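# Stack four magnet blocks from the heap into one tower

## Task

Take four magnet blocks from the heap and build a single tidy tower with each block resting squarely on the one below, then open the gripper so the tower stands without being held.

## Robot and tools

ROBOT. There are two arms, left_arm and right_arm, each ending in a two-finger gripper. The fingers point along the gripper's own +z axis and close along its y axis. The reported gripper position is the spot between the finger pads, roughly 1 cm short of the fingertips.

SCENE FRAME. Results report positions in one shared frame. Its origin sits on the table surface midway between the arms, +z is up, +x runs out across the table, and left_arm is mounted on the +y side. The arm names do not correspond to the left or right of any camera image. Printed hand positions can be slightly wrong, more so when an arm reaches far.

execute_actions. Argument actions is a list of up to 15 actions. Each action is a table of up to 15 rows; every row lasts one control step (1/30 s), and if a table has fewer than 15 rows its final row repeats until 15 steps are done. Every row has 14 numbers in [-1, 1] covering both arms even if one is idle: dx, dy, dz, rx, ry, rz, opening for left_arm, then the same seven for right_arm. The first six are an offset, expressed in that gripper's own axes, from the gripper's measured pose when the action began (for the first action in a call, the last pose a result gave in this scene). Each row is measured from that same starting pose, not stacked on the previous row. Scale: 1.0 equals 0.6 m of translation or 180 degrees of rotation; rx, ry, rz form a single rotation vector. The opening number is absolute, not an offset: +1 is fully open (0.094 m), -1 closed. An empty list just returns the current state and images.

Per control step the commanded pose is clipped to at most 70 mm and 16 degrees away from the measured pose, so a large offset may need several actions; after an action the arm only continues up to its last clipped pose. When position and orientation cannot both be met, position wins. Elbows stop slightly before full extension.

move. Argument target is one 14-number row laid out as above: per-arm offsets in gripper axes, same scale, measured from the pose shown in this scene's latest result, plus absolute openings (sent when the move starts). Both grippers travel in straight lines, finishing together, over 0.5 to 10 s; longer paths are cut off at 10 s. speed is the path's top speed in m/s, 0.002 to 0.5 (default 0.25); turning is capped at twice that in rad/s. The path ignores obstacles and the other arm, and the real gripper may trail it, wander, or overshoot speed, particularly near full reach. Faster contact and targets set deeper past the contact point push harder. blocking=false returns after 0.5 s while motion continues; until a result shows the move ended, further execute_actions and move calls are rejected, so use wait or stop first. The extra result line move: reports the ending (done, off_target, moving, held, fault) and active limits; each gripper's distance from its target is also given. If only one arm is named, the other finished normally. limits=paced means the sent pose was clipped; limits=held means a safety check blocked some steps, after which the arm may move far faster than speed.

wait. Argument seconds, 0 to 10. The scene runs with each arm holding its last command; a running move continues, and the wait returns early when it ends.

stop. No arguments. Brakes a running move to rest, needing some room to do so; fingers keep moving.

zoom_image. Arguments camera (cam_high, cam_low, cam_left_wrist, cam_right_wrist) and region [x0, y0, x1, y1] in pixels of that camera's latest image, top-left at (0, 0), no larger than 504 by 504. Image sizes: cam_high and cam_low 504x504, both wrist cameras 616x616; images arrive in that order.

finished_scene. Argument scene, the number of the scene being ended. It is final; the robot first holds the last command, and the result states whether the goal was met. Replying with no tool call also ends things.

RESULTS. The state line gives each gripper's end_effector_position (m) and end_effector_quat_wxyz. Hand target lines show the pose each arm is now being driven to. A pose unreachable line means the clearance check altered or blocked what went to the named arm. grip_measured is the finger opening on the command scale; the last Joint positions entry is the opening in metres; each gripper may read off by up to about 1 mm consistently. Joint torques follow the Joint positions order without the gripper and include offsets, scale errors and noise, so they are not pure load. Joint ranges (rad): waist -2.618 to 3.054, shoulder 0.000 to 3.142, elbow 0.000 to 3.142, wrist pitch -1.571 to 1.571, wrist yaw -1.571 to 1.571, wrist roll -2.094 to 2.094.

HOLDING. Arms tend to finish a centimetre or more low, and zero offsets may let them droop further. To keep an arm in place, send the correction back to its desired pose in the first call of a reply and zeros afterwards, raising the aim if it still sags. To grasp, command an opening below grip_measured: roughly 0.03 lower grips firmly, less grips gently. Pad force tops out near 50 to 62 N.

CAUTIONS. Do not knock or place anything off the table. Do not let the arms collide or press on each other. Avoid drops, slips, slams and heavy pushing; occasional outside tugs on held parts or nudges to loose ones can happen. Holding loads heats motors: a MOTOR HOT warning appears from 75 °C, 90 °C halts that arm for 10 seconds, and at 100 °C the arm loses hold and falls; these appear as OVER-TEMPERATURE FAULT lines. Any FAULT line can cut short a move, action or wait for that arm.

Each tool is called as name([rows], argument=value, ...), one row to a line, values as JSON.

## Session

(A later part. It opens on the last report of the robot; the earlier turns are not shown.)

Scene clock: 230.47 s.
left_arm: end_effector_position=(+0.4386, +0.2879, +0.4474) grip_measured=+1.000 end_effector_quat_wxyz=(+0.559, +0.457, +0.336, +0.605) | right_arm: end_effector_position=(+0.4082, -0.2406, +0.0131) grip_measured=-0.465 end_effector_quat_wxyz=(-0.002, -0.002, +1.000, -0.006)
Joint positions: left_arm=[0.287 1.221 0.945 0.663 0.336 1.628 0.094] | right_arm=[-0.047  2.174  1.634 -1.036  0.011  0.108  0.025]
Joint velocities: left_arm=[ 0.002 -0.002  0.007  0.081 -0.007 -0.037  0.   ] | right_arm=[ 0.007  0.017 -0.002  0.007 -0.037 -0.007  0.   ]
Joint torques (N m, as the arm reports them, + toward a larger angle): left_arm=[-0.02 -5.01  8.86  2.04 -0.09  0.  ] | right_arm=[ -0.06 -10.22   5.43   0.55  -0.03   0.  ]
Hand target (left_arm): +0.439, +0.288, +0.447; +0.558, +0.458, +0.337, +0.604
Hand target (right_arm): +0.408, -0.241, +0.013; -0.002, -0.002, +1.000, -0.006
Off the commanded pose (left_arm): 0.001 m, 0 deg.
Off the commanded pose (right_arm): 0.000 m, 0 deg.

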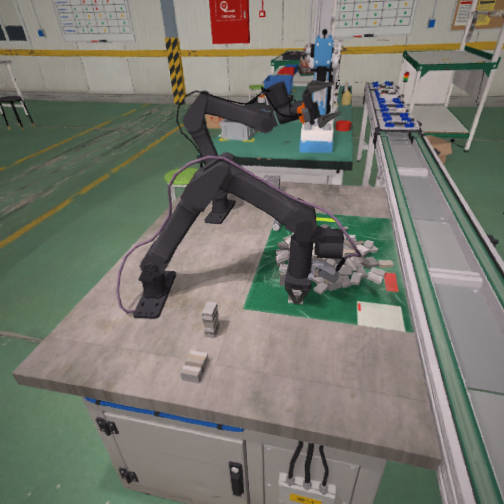

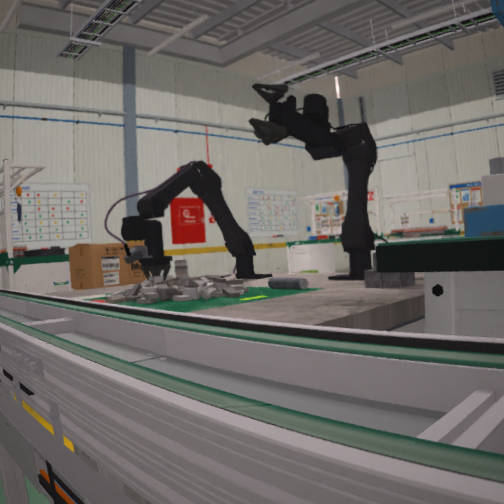

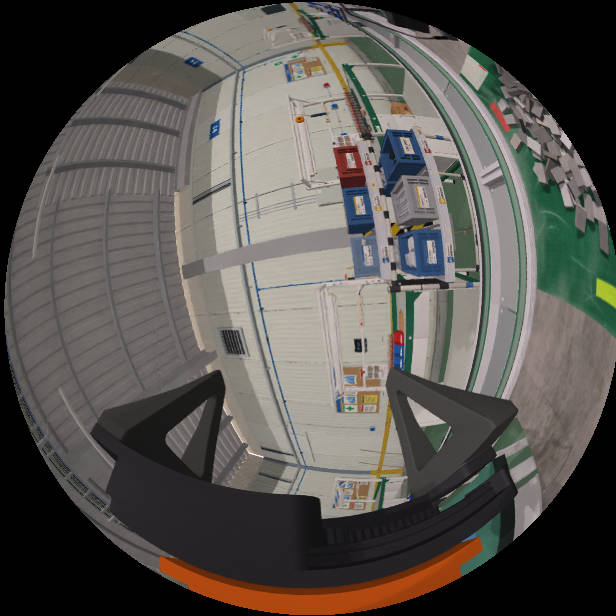

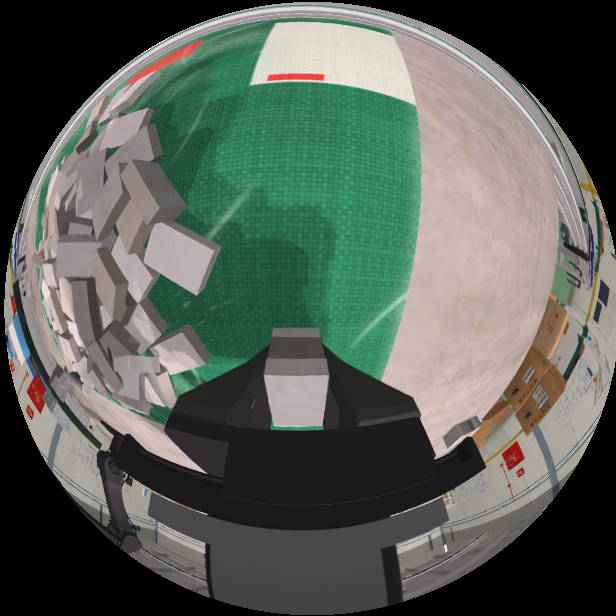

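Aligned. Open and retreat.

move(target=[0,0,0,0,0,0,1, 0,0,0,0,0,0,-0.15])

move(target=[0,0,0,0,0,0,1, 0.02,0,-0.14,0,0,0,-0.15], speed=0.12)

zoom_image(camera="cam_right_wrist", region=[240,240,360,360])

zoom_image(camera="cam_high", region=[270,270,320,315])

Scene clock: 232.60 s.
left_arm: end_effector_position=(+0.4384, +0.2878, +0.4480) grip_measured=+1.000 end_effector_quat_wxyz=(+0.559, +0.456, +0.336, +0.606) | right_arm: end_effector_position=(+0.4082, -0.2406, +0.0131) grip_measured=-0.152 end_effector_quat_wxyz=(-0.002, -0.002, +1.000, -0.006)
Joint positions: left_arm=[0.287 1.221 0.945 0.666 0.336 1.628 0.094] | right_arm=[-0.047  2.174  1.634 -1.036  0.011  0.108  0.04 ]
Joint velocities: left_arm=[-0.012  0.012 -0.002 -0.022  0.007 -0.081  0.   ] | right_arm=[ 0.002  0.017 -0.002 -0.081  0.066 -0.051 -0.   ]
Joint torques (N m, as the arm reports them, + toward a larger angle): left_arm=[-0.02 -5.02  8.84  2.04 -0.09  0.  ] | right_arm=[  0.15 -10.17   5.49   0.56  -0.02   0.01]
Hand target (left_arm): +0.439, +0.288, +0.447; +0.559, +0.457, +0.336, +0.605
Hand target (right_arm): +0.408, -0.241, +0.013; -0.002, -0.002, +1.000, -0.006
Off the commanded pose (left_arm): 0.001 m, 0 deg.
Off the commanded pose (right_arm): 0.000 m, 0 deg.
move: done

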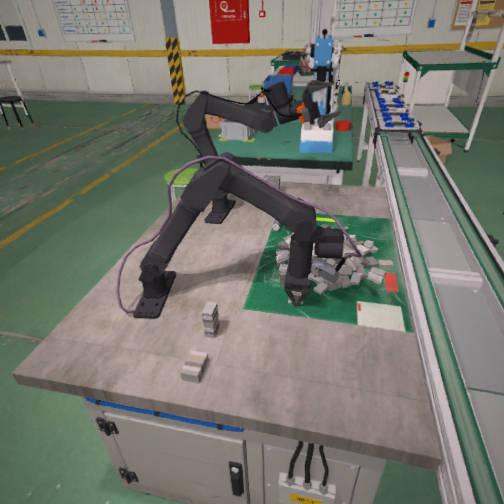

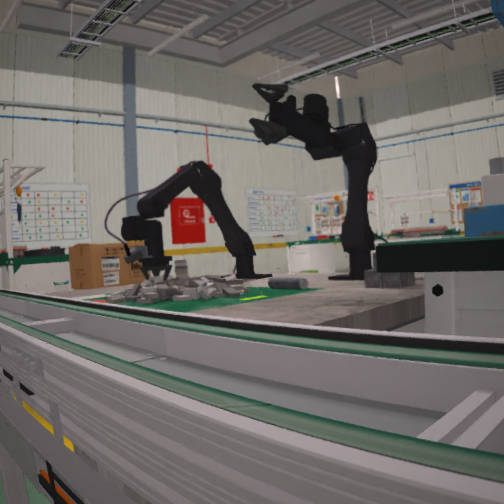

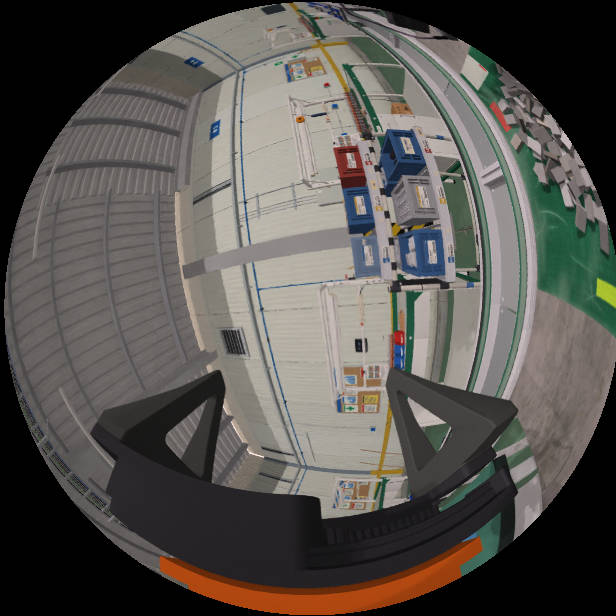

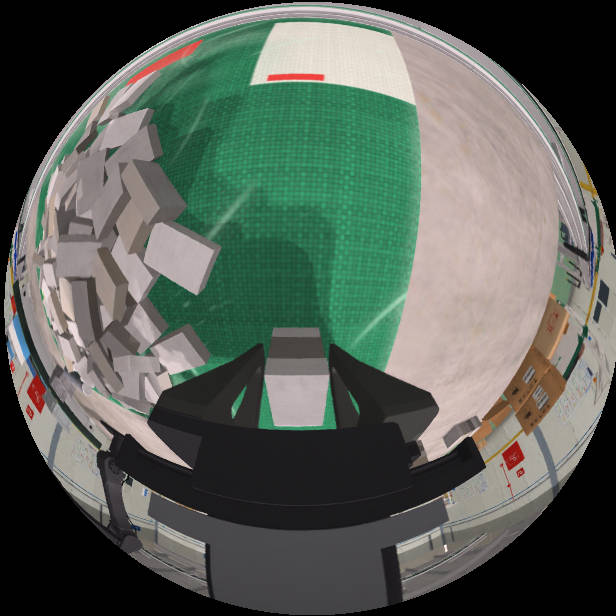

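Scene clock: 233.90 s.
left_arm: end_effector_position=(+0.4381, +0.2878, +0.4486) grip_measured=+1.000 end_effector_quat_wxyz=(+0.559, +0.456, +0.335, +0.606) | right_arm: end_effector_position=(+0.3930, -0.2423, +0.0854) grip_measured=-0.152 end_effector_quat_wxyz=(-0.015, -0.002, +1.000, -0.007)
Joint positions: left_arm=[0.287 1.221 0.945 0.669 0.336 1.628 0.094] | right_arm=[-0.047  2.086  1.788 -1.304  0.011  0.108  0.04 ]
Joint velocities: left_arm=[ 0.002 -0.007 -0.012  0.007 -0.051  0.051  0.   ] | right_arm=[-0.022 -0.007 -0.012 -0.066 -0.007 -0.037 -0.001]
Joint torques (N m, as the arm reports them, + toward a larger angle): left_arm=[-0.02 -5.01  8.85  2.03 -0.09  0.  ] | right_arm=[  0.34 -10.76   7.41   0.41  -0.01   0.04]
Hand target (left_arm): +0.438, +0.288, +0.448; +0.559, +0.456, +0.335, +0.606
Hand target (right_arm): +0.397, -0.240, +0.097; -0.002, -0.002, +1.000, -0.006
Off the commanded pose (left_arm): 0.001 m, 0 deg.
Off the commanded pose (right_arm): 0.013 m, 2 deg.
move: off_target (right_arm)

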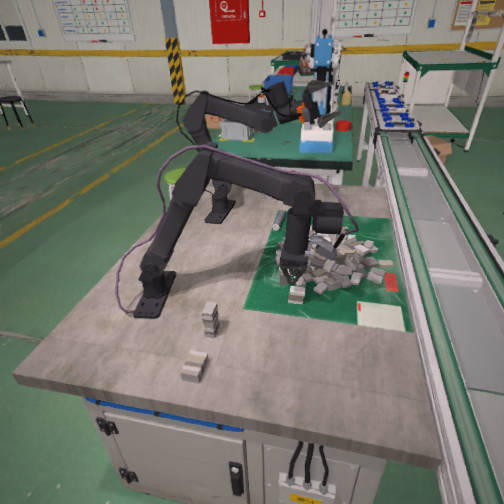

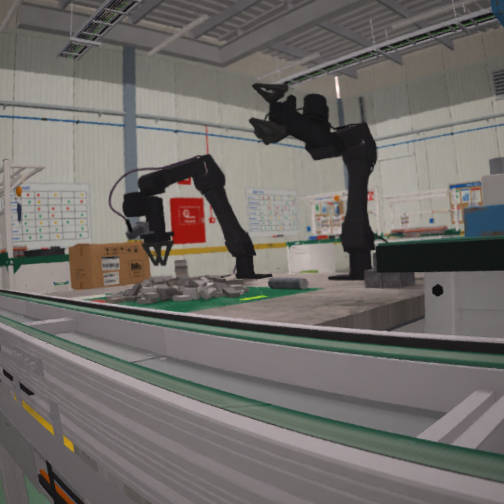

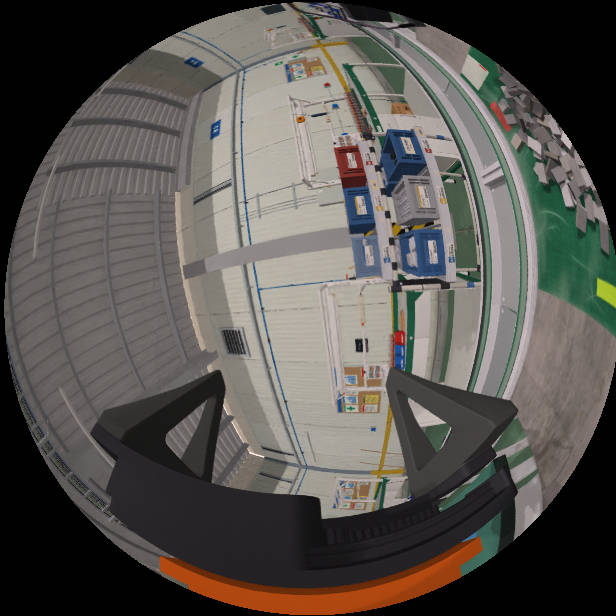

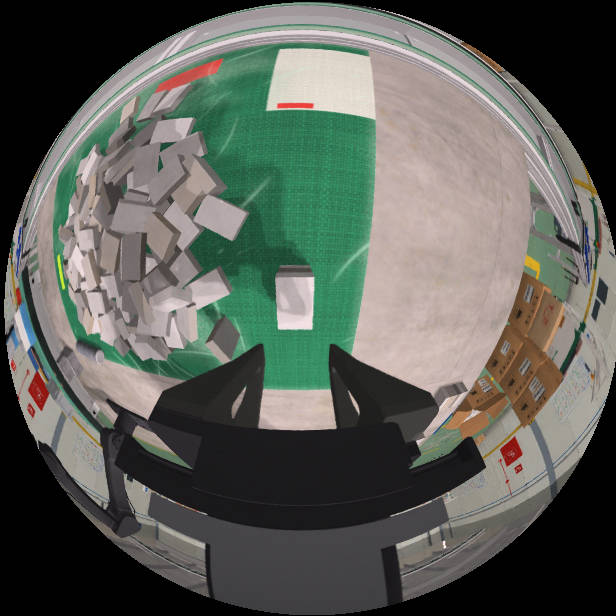

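Region (240, 240, 360, 360) of cam_right_wrist's 616x616 image, scaled by 4.200, with more detail than that image has.

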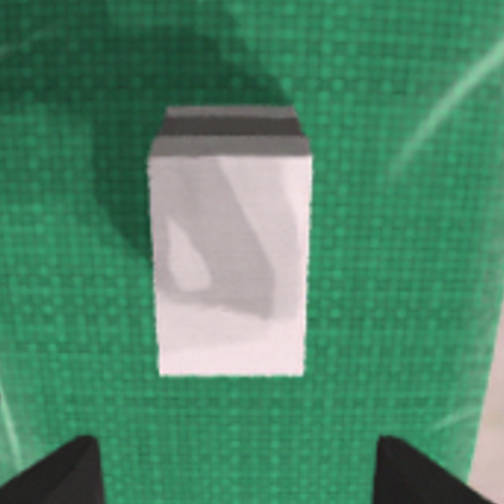

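Region (270, 270, 320, 315) of cam_high's 504x504 image, scaled by 10.080, with more detail than that image has; it fills the top 454 rows of this view, and the rest is white.

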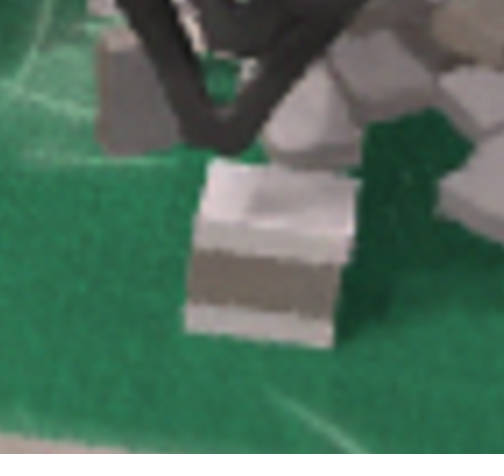

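move(target=[0,0,0,0,0,0,1, -0.025,0.002,0.045,0,0,0.5,0.15], speed=0.4)

zoom_image(camera="cam_right_wrist", region=[200,250,400,450])

Scene clock: 238.43 s.
left_arm: end_effector_position=(+0.4379, +0.2877, +0.4491) grip_measured=+1.000 end_effector_quat_wxyz=(+0.559, +0.455, +0.334, +0.607) | right_arm: end_effector_position=(+0.4070, -0.2408, +0.0643) grip_measured=+0.148 end_effector_quat_wxyz=(-0.002, +0.701, +0.713, -0.011)
Joint positions: left_arm=[0.287 1.221 0.945 0.671 0.336 1.628 0.094] | right_arm=[-0.047  2.14   1.788 -1.237  0.011  1.665  0.054]
Joint velocities: left_arm=[-0.002  0.002 -0.007 -0.007  0.022 -0.007  0.   ] | right_arm=[-0.002 -0.002 -0.007 -0.022  0.022  0.007 -0.   ]
Joint torques (N m, as the arm reports them, + toward a larger angle): left_arm=[-0.01 -5.    8.84  2.03 -0.09  0.  ] | right_arm=[-0.05 -9.08  5.37  0.6  -0.02  0.12]
Hand target (left_arm): +0.438, +0.288, +0.449; +0.559, +0.456, +0.335, +0.606
Hand target (right_arm): +0.407, -0.241, +0.058; -0.005, +0.706, +0.709, -0.016
Off the commanded pose (left_arm): 0.001 m, 0 deg.
Off the commanded pose (right_arm): 0.006 m, 1 deg.
move: done

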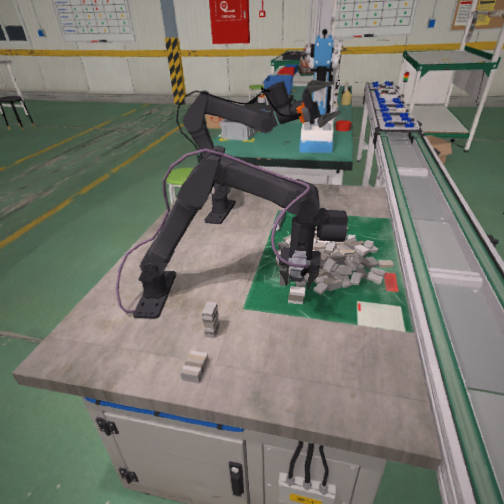

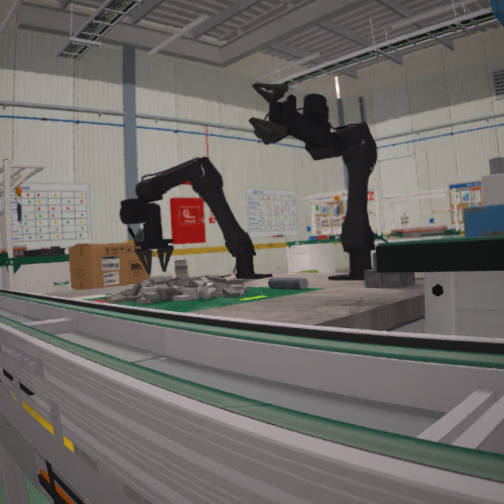

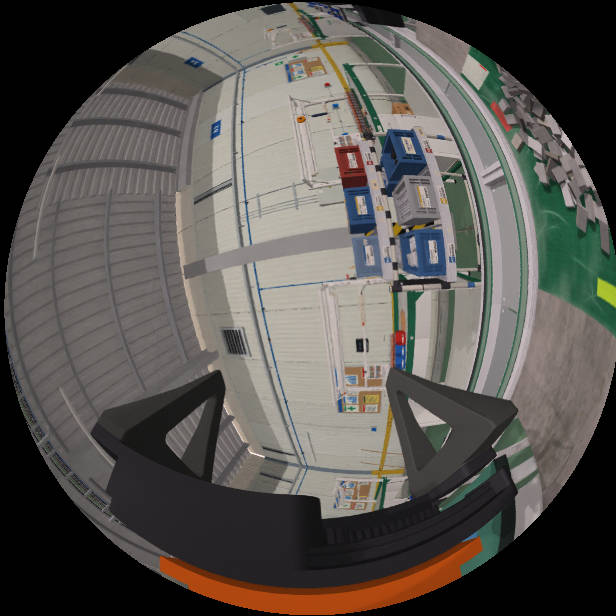

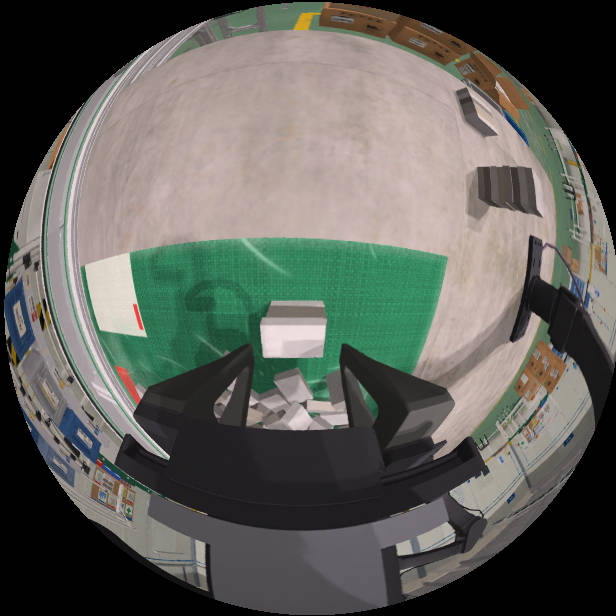

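Region (200, 250, 400, 450) of cam_right_wrist's 616x616 image, scaled by 2.520, with more detail than that image has.

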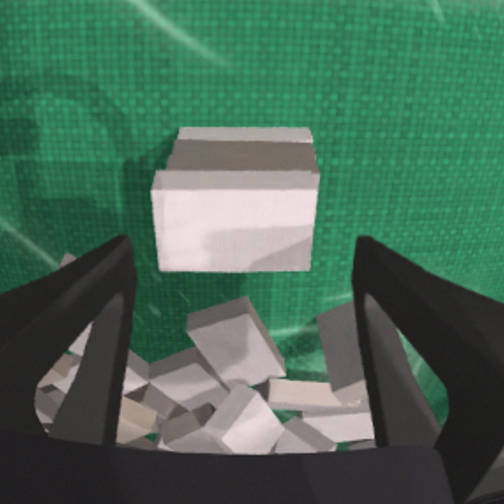

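move(target=[0,0,0,0,0,0,1, 0,-0.003,0.095,-0.004,0,0.004,0.15], speed=0.08)

zoom_image(camera="cam_right_wrist", region=[200,250,400,450])

Scene clock: 240.70 s.
left_arm: end_effector_position=(+0.4377, +0.2877, +0.4497) grip_measured=+1.000 end_effector_quat_wxyz=(+0.560, +0.455, +0.333, +0.608) | right_arm: end_effector_position=(+0.4106, -0.2404, +0.0179) grip_measured=+0.148 end_effector_quat_wxyz=(+0.011, +0.702, +0.712, +0.005)
Joint positions: left_arm=[0.287 1.221 0.945 0.673 0.336 1.628 0.094] | right_arm=[-0.047  2.152  1.618 -1.015  0.011  1.668  0.054]
Joint velocities: left_arm=[ 0.002  0.007 -0.002  0.037  0.007  0.007  0.   ] | right_arm=[ 0.012 -0.017 -0.027 -0.066  0.007 -0.007 -0.001]
Joint torques (N m, as the arm reports them, + toward a larger angle): left_arm=[-0.02 -5.    8.84  2.02 -0.08  0.  ] | right_arm=[-0.01 -9.28  3.88  0.65  0.    0.11]
Hand target (left_arm): +0.438, +0.288, +0.449; +0.559, +0.455, +0.334, +0.607
Hand target (right_arm): +0.404, -0.241, +0.008; +0.003, +0.705, +0.709, -0.007
Off the commanded pose (left_arm): 0.001 m, 0 deg.
Off the commanded pose (right_arm): 0.012 m, 2 deg.
move: off_target (right_arm)

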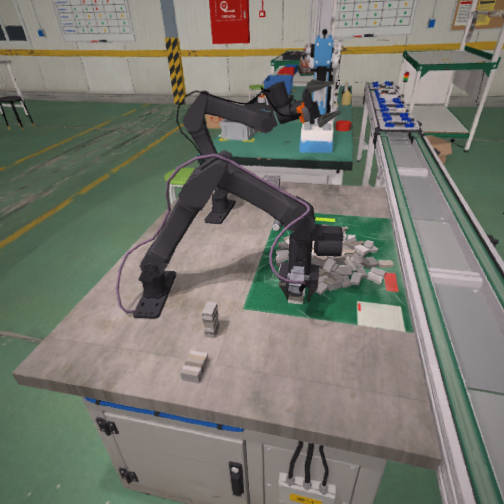

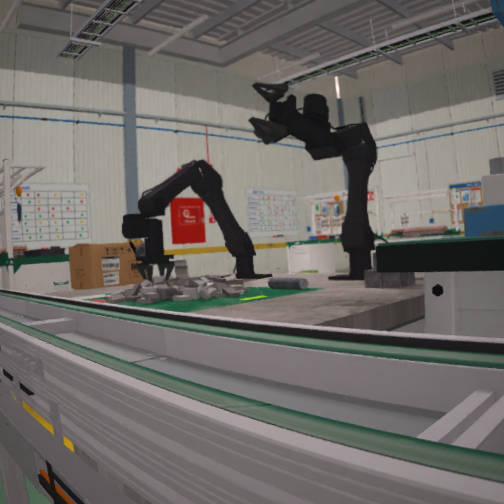

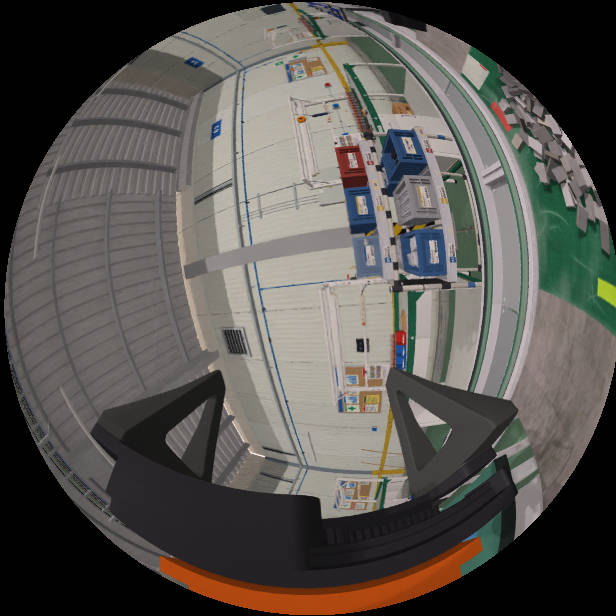

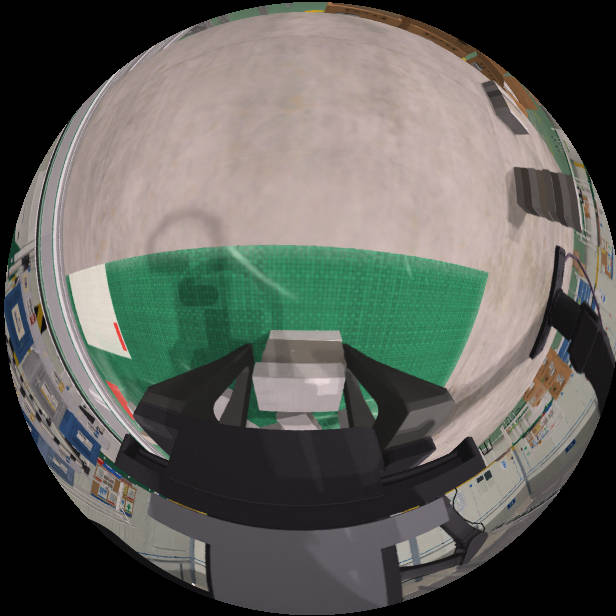

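Region (200, 250, 400, 450) of cam_right_wrist's 616x616 image, scaled by 2.520, with more detail than that image has.

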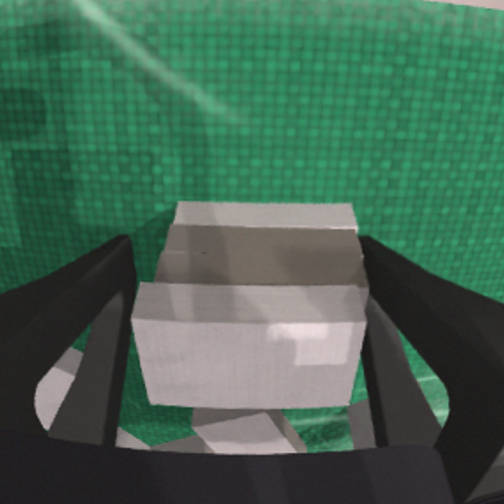

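move(target=[0,0,0,0,0,0,1, 0,0,0.013,0.009,0,0,0.15], speed=0.02)

Scene clock: 242.60 s.
left_arm: end_effector_position=(+0.4375, +0.2876, +0.4502) grip_measured=+1.000 end_effector_quat_wxyz=(+0.560, +0.454, +0.332, +0.608) | right_arm: end_effector_position=(+0.4095, -0.2405, +0.0127) grip_measured=+0.148 end_effector_quat_wxyz=(+0.007, +0.702, +0.712, +0.000)
Joint positions: left_arm=[0.287 1.221 0.945 0.676 0.336 1.628 0.094] | right_arm=[-0.047  2.165  1.618 -1.014  0.011  1.669  0.054]
Joint velocities: left_arm=[ 0.002 -0.012 -0.007 -0.051  0.037 -0.022  0.   ] | right_arm=[ 0.002  0.002 -0.007  0.022  0.007 -0.022  0.001]
Joint torques (N m, as the arm reports them, + toward a larger angle): left_arm=[-0.02 -5.    8.83  2.03 -0.09  0.  ] | right_arm=[-0.16 -8.55  7.01  0.42 -0.08  0.  ]
Hand target (left_arm): +0.438, +0.288, +0.450; +0.560, +0.455, +0.333, +0.608
Hand target (right_arm): +0.411, -0.240, +0.010; +0.002, +0.702, +0.712, -0.005
Off the commanded pose (left_arm): 0.001 m, 0 deg.
Off the commanded pose (right_arm): 0.003 m, 1 deg.
move: done

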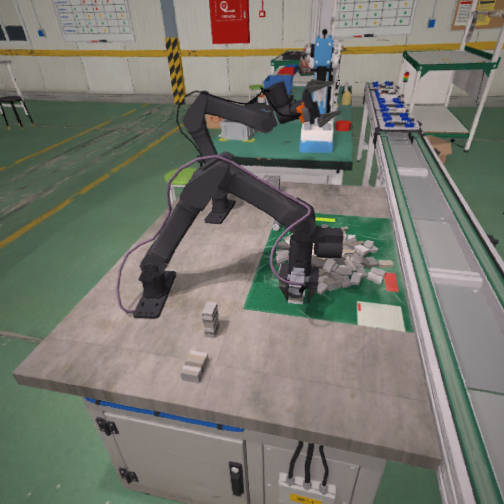

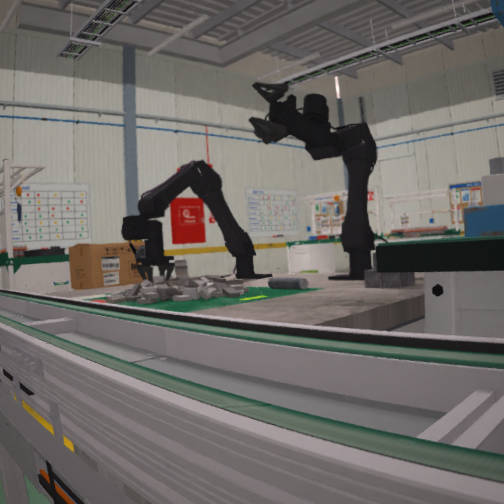

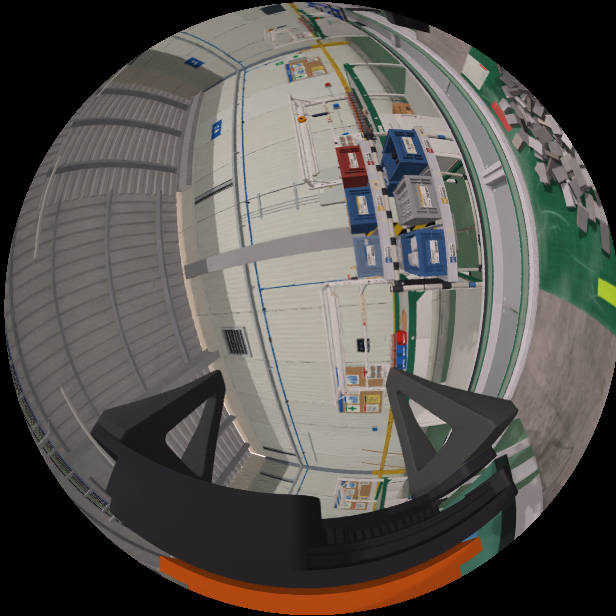

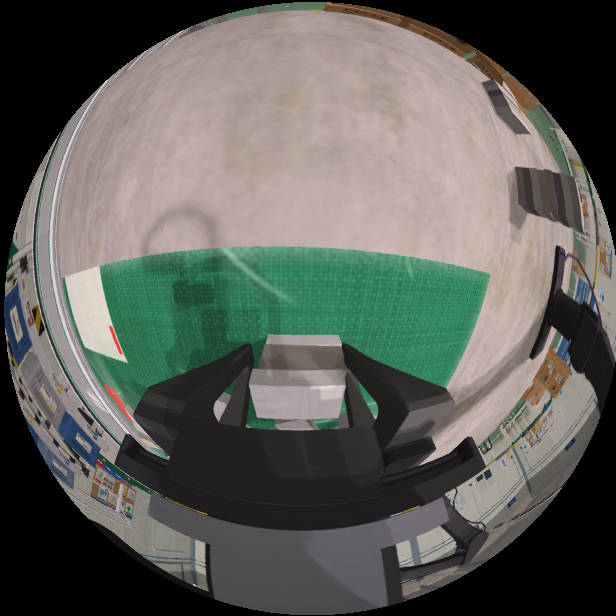

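execute_actions([
  [[0,0,0,0,0,0,1,0,0,0,0,0,0,0.1],[0,0,0,0,0,0,1,0,0,0,0,0,0,0.08],[0,0,0,0,0,0,1,0,0,0,0,0,0,0.06],[0,0,0,0,0,0,1,0,0,0,0,0,0,0.05],[0,0,0,0,0,0,1,0,0,0,0,0,0,0.04],[0,0,0,0,0,0,1,0,0,0,0,0,0,0.03],[0,0,0,0,0,0,1,0,0,0,0,0,0,0.02],[0,0,0,0,0,0,1,0,0,0,0,0,0,0.01],[0,0,0,0,0,0,1,0,0,0,0,0,0,0],[0,0,0,0,0,0,1,0,0,0,0,0,0,-0.01],[0,0,0,0,0,0,1,0,0,0,0,0,0,-0.02],[0,0,0,0,0,0,1,0,0,0,0,0,0,-0.03],[0,0,0,0,0,0,1,0,0,0,0,0,0,-0.04],[0,0,0,0,0,0,1,0,0,0,0,0,0,-0.05],[0,0,0,0,0,0,1,0,0,0,0,0,0,-0.06]],
  [[0,0,0,0,0,0,1,0,0,0,0,0,0,-0.07],[0,0,0,0,0,0,1,0,0,0,0,0,0,-0.08],[0,0,0,0,0,0,1,0,0,0,0,0,0,-0.09],[0,0,0,0,0,0,1,0,0,0,0,0,0,-0.10],[0,0,0,0,0,0,1,0,0,0,0,0,0,-0.11],[0,0,0,0,0,0,1,0,0,0,0,0,0,-0.12],[0,0,0,0,0,0,1,0,0,0,0,0,0,-0.13],[0,0,0,0,0,0,1,0,0,0,0,0,0,-0.14],[0,0,0,0,0,0,1,0,0,0,0,0,0,-0.15],[0,0,0,0,0,0,1,0,0,0,0,0,0,-0.16]],
])

move(target=[0,0,0,0,0,0,1, 0,0,0,0,0,0,0.2])

move(target=[0,0,0,0,0,0,1, 0,0.003,-0.13,0,0,0,0.2], speed=0.12)

zoom_image(camera="cam_right_wrist", region=[230,260,370,400])

Scene clock: 247.07 s.
left_arm: end_effector_position=(+0.4371, +0.2875, +0.4512) grip_measured=+1.000 end_effector_quat_wxyz=(+0.560, +0.453, +0.330, +0.609) | right_arm: end_effector_position=(+0.4103, -0.2404, +0.0127) grip_measured=-0.141 end_effector_quat_wxyz=(+0.008, +0.702, +0.712, +0.002)
Joint positions: left_arm=[0.287 1.221 0.945 0.68  0.336 1.628 0.094] | right_arm=[-0.047  2.165  1.618 -1.011  0.011  1.669  0.04 ]
Joint velocities: left_arm=[ 0.002 -0.022  0.012  0.022 -0.037  0.037  0.   ] | right_arm=[-0.007 -0.002 -0.012  0.037  0.037 -0.007 -0.   ]
Joint torques (N m, as the arm reports them, + toward a larger angle): left_arm=[-0.02 -4.99  8.83  2.03 -0.09  0.  ] | right_arm=[ -0.13 -10.25   5.5    0.62  -0.03   0.02]
Hand target (left_arm): +0.437, +0.288, +0.451; +0.560, +0.454, +0.331, +0.609
Hand target (right_arm): +0.410, -0.240, +0.013; +0.008, +0.702, +0.712, +0.002
Off the commanded pose (left_arm): 0.001 m, 0 deg.
Off the commanded pose (right_arm): 0.000 m, 0 deg.

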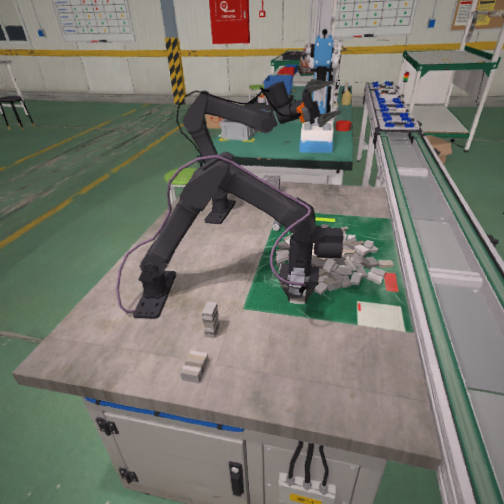

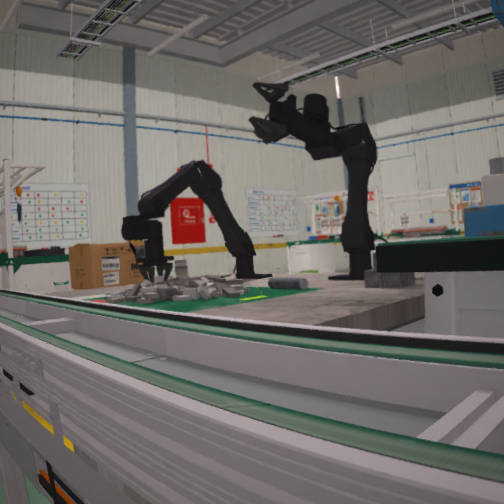

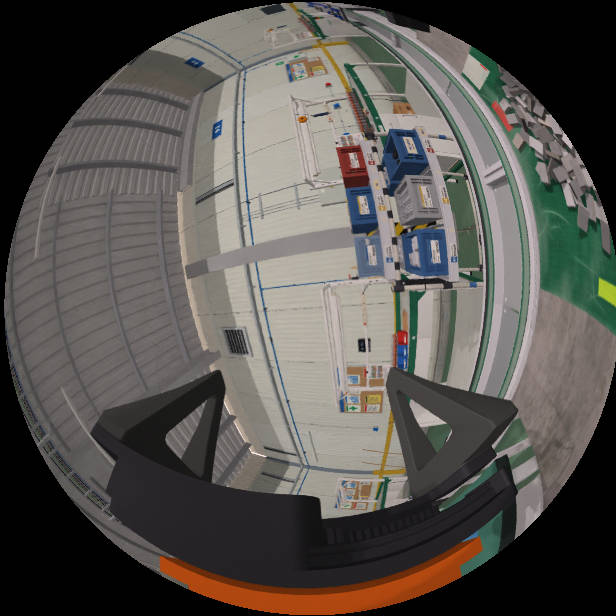

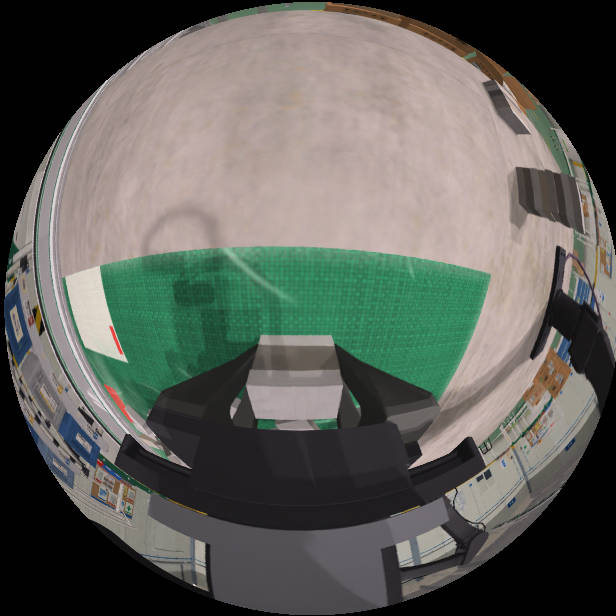

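Scene clock: 247.57 s.
left_arm: end_effector_position=(+0.4369, +0.2875, +0.4517) grip_measured=+1.000 end_effector_quat_wxyz=(+0.561, +0.453, +0.330, +0.610) | right_arm: end_effector_position=(+0.4099, -0.2404, +0.0127) grip_measured=+0.198 end_effector_quat_wxyz=(+0.008, +0.702, +0.712, +0.001)
Joint positions: left_arm=[0.287 1.221 0.945 0.683 0.336 1.628 0.094] | right_arm=[-0.047  2.165  1.618 -1.012  0.011  1.669  0.056]
Joint velocities: left_arm=[ 0.002  0.007  0.007 -0.007  0.037 -0.022  0.   ] | right_arm=[-0.012  0.002  0.002 -0.051  0.007  0.007  0.   ]
Joint torques (N m, as the arm reports them, + toward a larger angle): left_arm=[-0.02 -4.99  8.83  2.03 -0.08  0.  ] | right_arm=[  0.   -10.31   5.49   0.61  -0.01   0.01]
Hand target (left_arm): +0.437, +0.288, +0.451; +0.560, +0.453, +0.330, +0.609
Hand target (right_arm): +0.410, -0.240, +0.013; +0.008, +0.702, +0.712, +0.002
Off the commanded pose (left_arm): 0.001 m, 0 deg.
Off the commanded pose (right_arm): 0.000 m, 0 deg.
move: done

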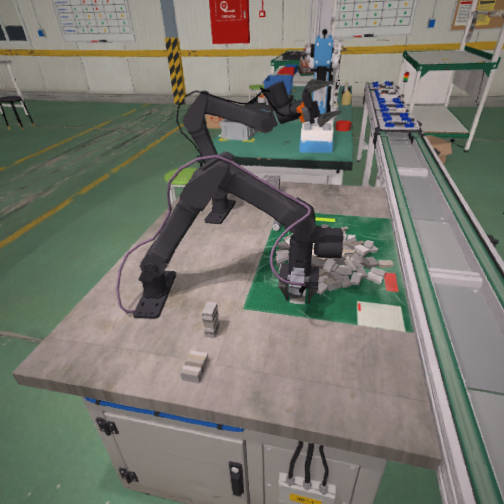

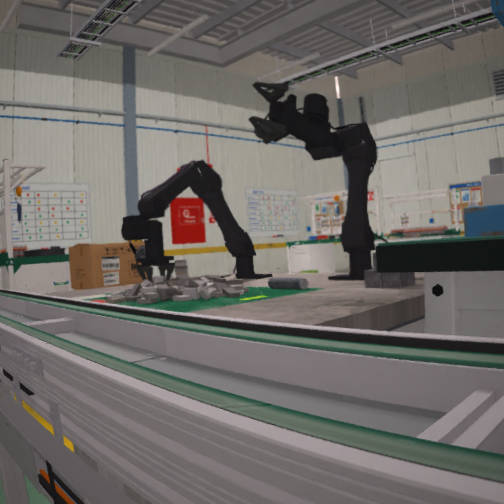

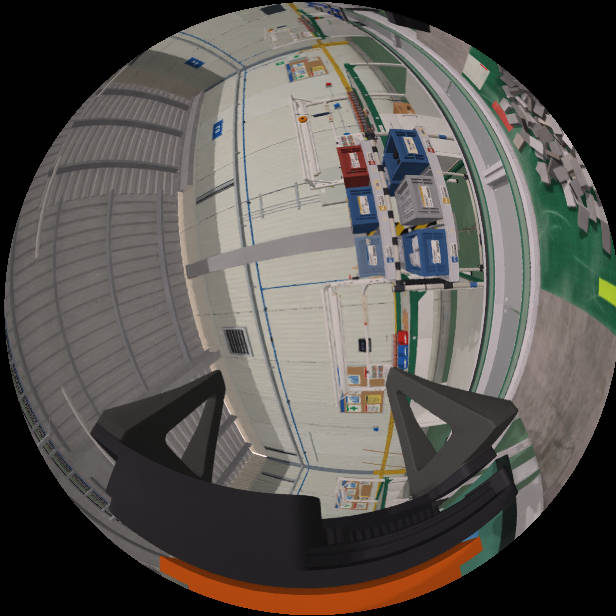

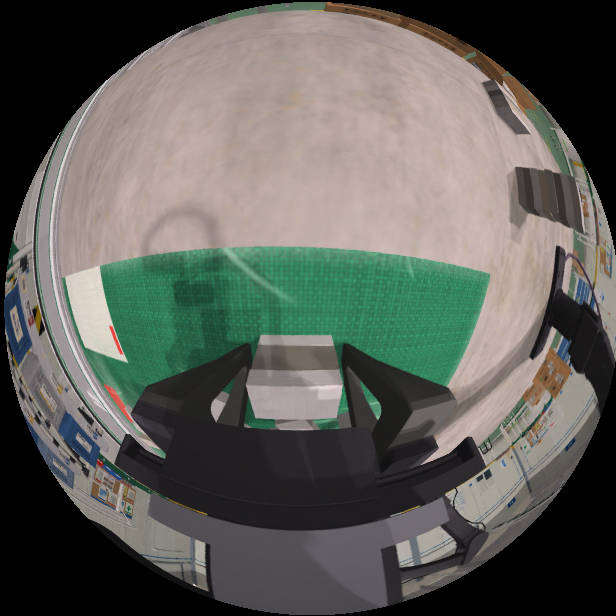

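Scene clock: 248.83 s.
left_arm: end_effector_position=(+0.4366, +0.2874, +0.4523) grip_measured=+1.000 end_effector_quat_wxyz=(+0.561, +0.452, +0.329, +0.611) | right_arm: end_effector_position=(+0.4087, -0.2406, +0.0798) grip_measured=+0.198 end_effector_quat_wxyz=(+0.003, +0.702, +0.712, -0.006)
Joint positions: left_arm=[0.287 1.221 0.945 0.685 0.336 1.628 0.094] | right_arm=[-0.047  2.127  1.829 -1.278  0.011  1.669  0.056]
Joint velocities: left_arm=[-0.022 -0.017 -0.012  0.007 -0.051 -0.051  0.   ] | right_arm=[-0.007 -0.007 -0.002 -0.037 -0.007  0.022  0.001]
Joint torques (N m, as the arm reports them, + toward a larger angle): left_arm=[-0.02 -4.99  8.82  2.02 -0.09  0.  ] | right_arm=[  0.08 -10.82   7.61   0.37  -0.06   0.04]
Hand target (left_arm): +0.437, +0.287, +0.452; +0.561, +0.453, +0.330, +0.610
Hand target (right_arm): +0.411, -0.240, +0.091; +0.008, +0.702, +0.712, +0.001
Off the commanded pose (left_arm): 0.001 m, 0 deg.
Off the commanded pose (right_arm): 0.011 m, 1 deg.
move: off_target (right_arm)

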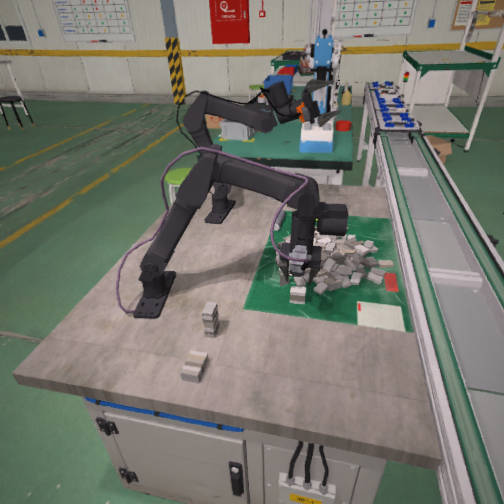

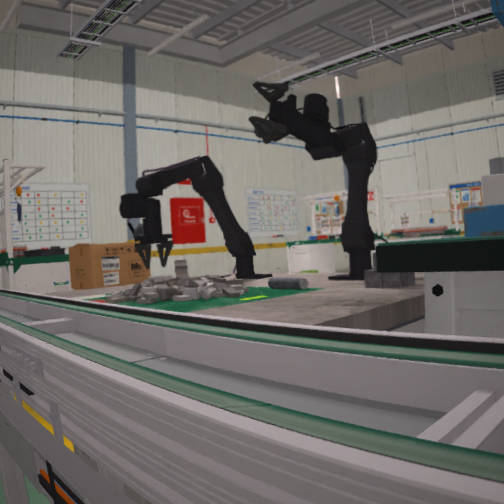

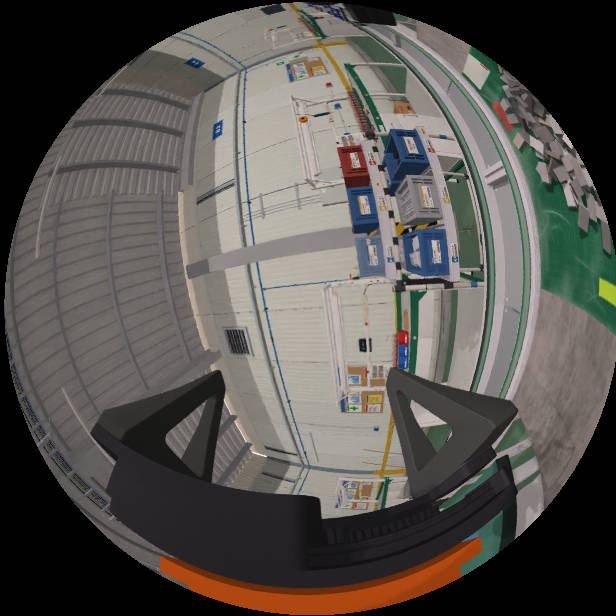

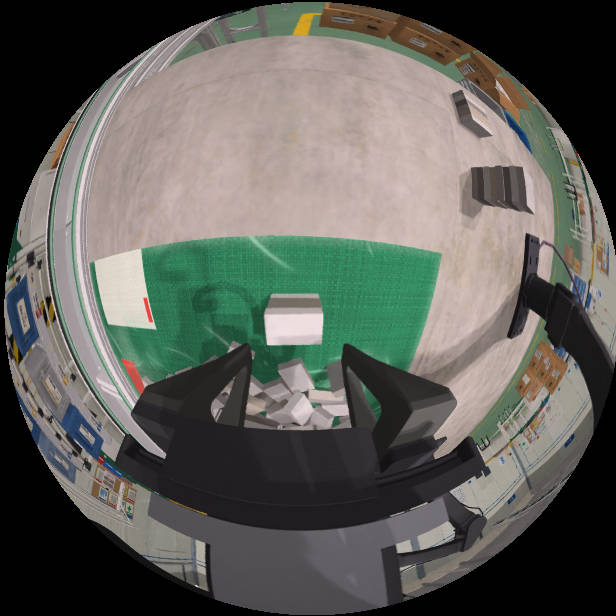

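Region (230, 260, 370, 400) of cam_right_wrist's 616x616 image, scaled by 3.600, with more detail than that image has.

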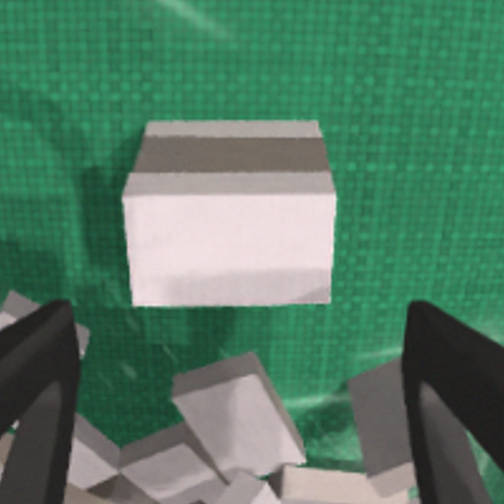

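finished_scene(scene=2)

The scene is finished: the task was done.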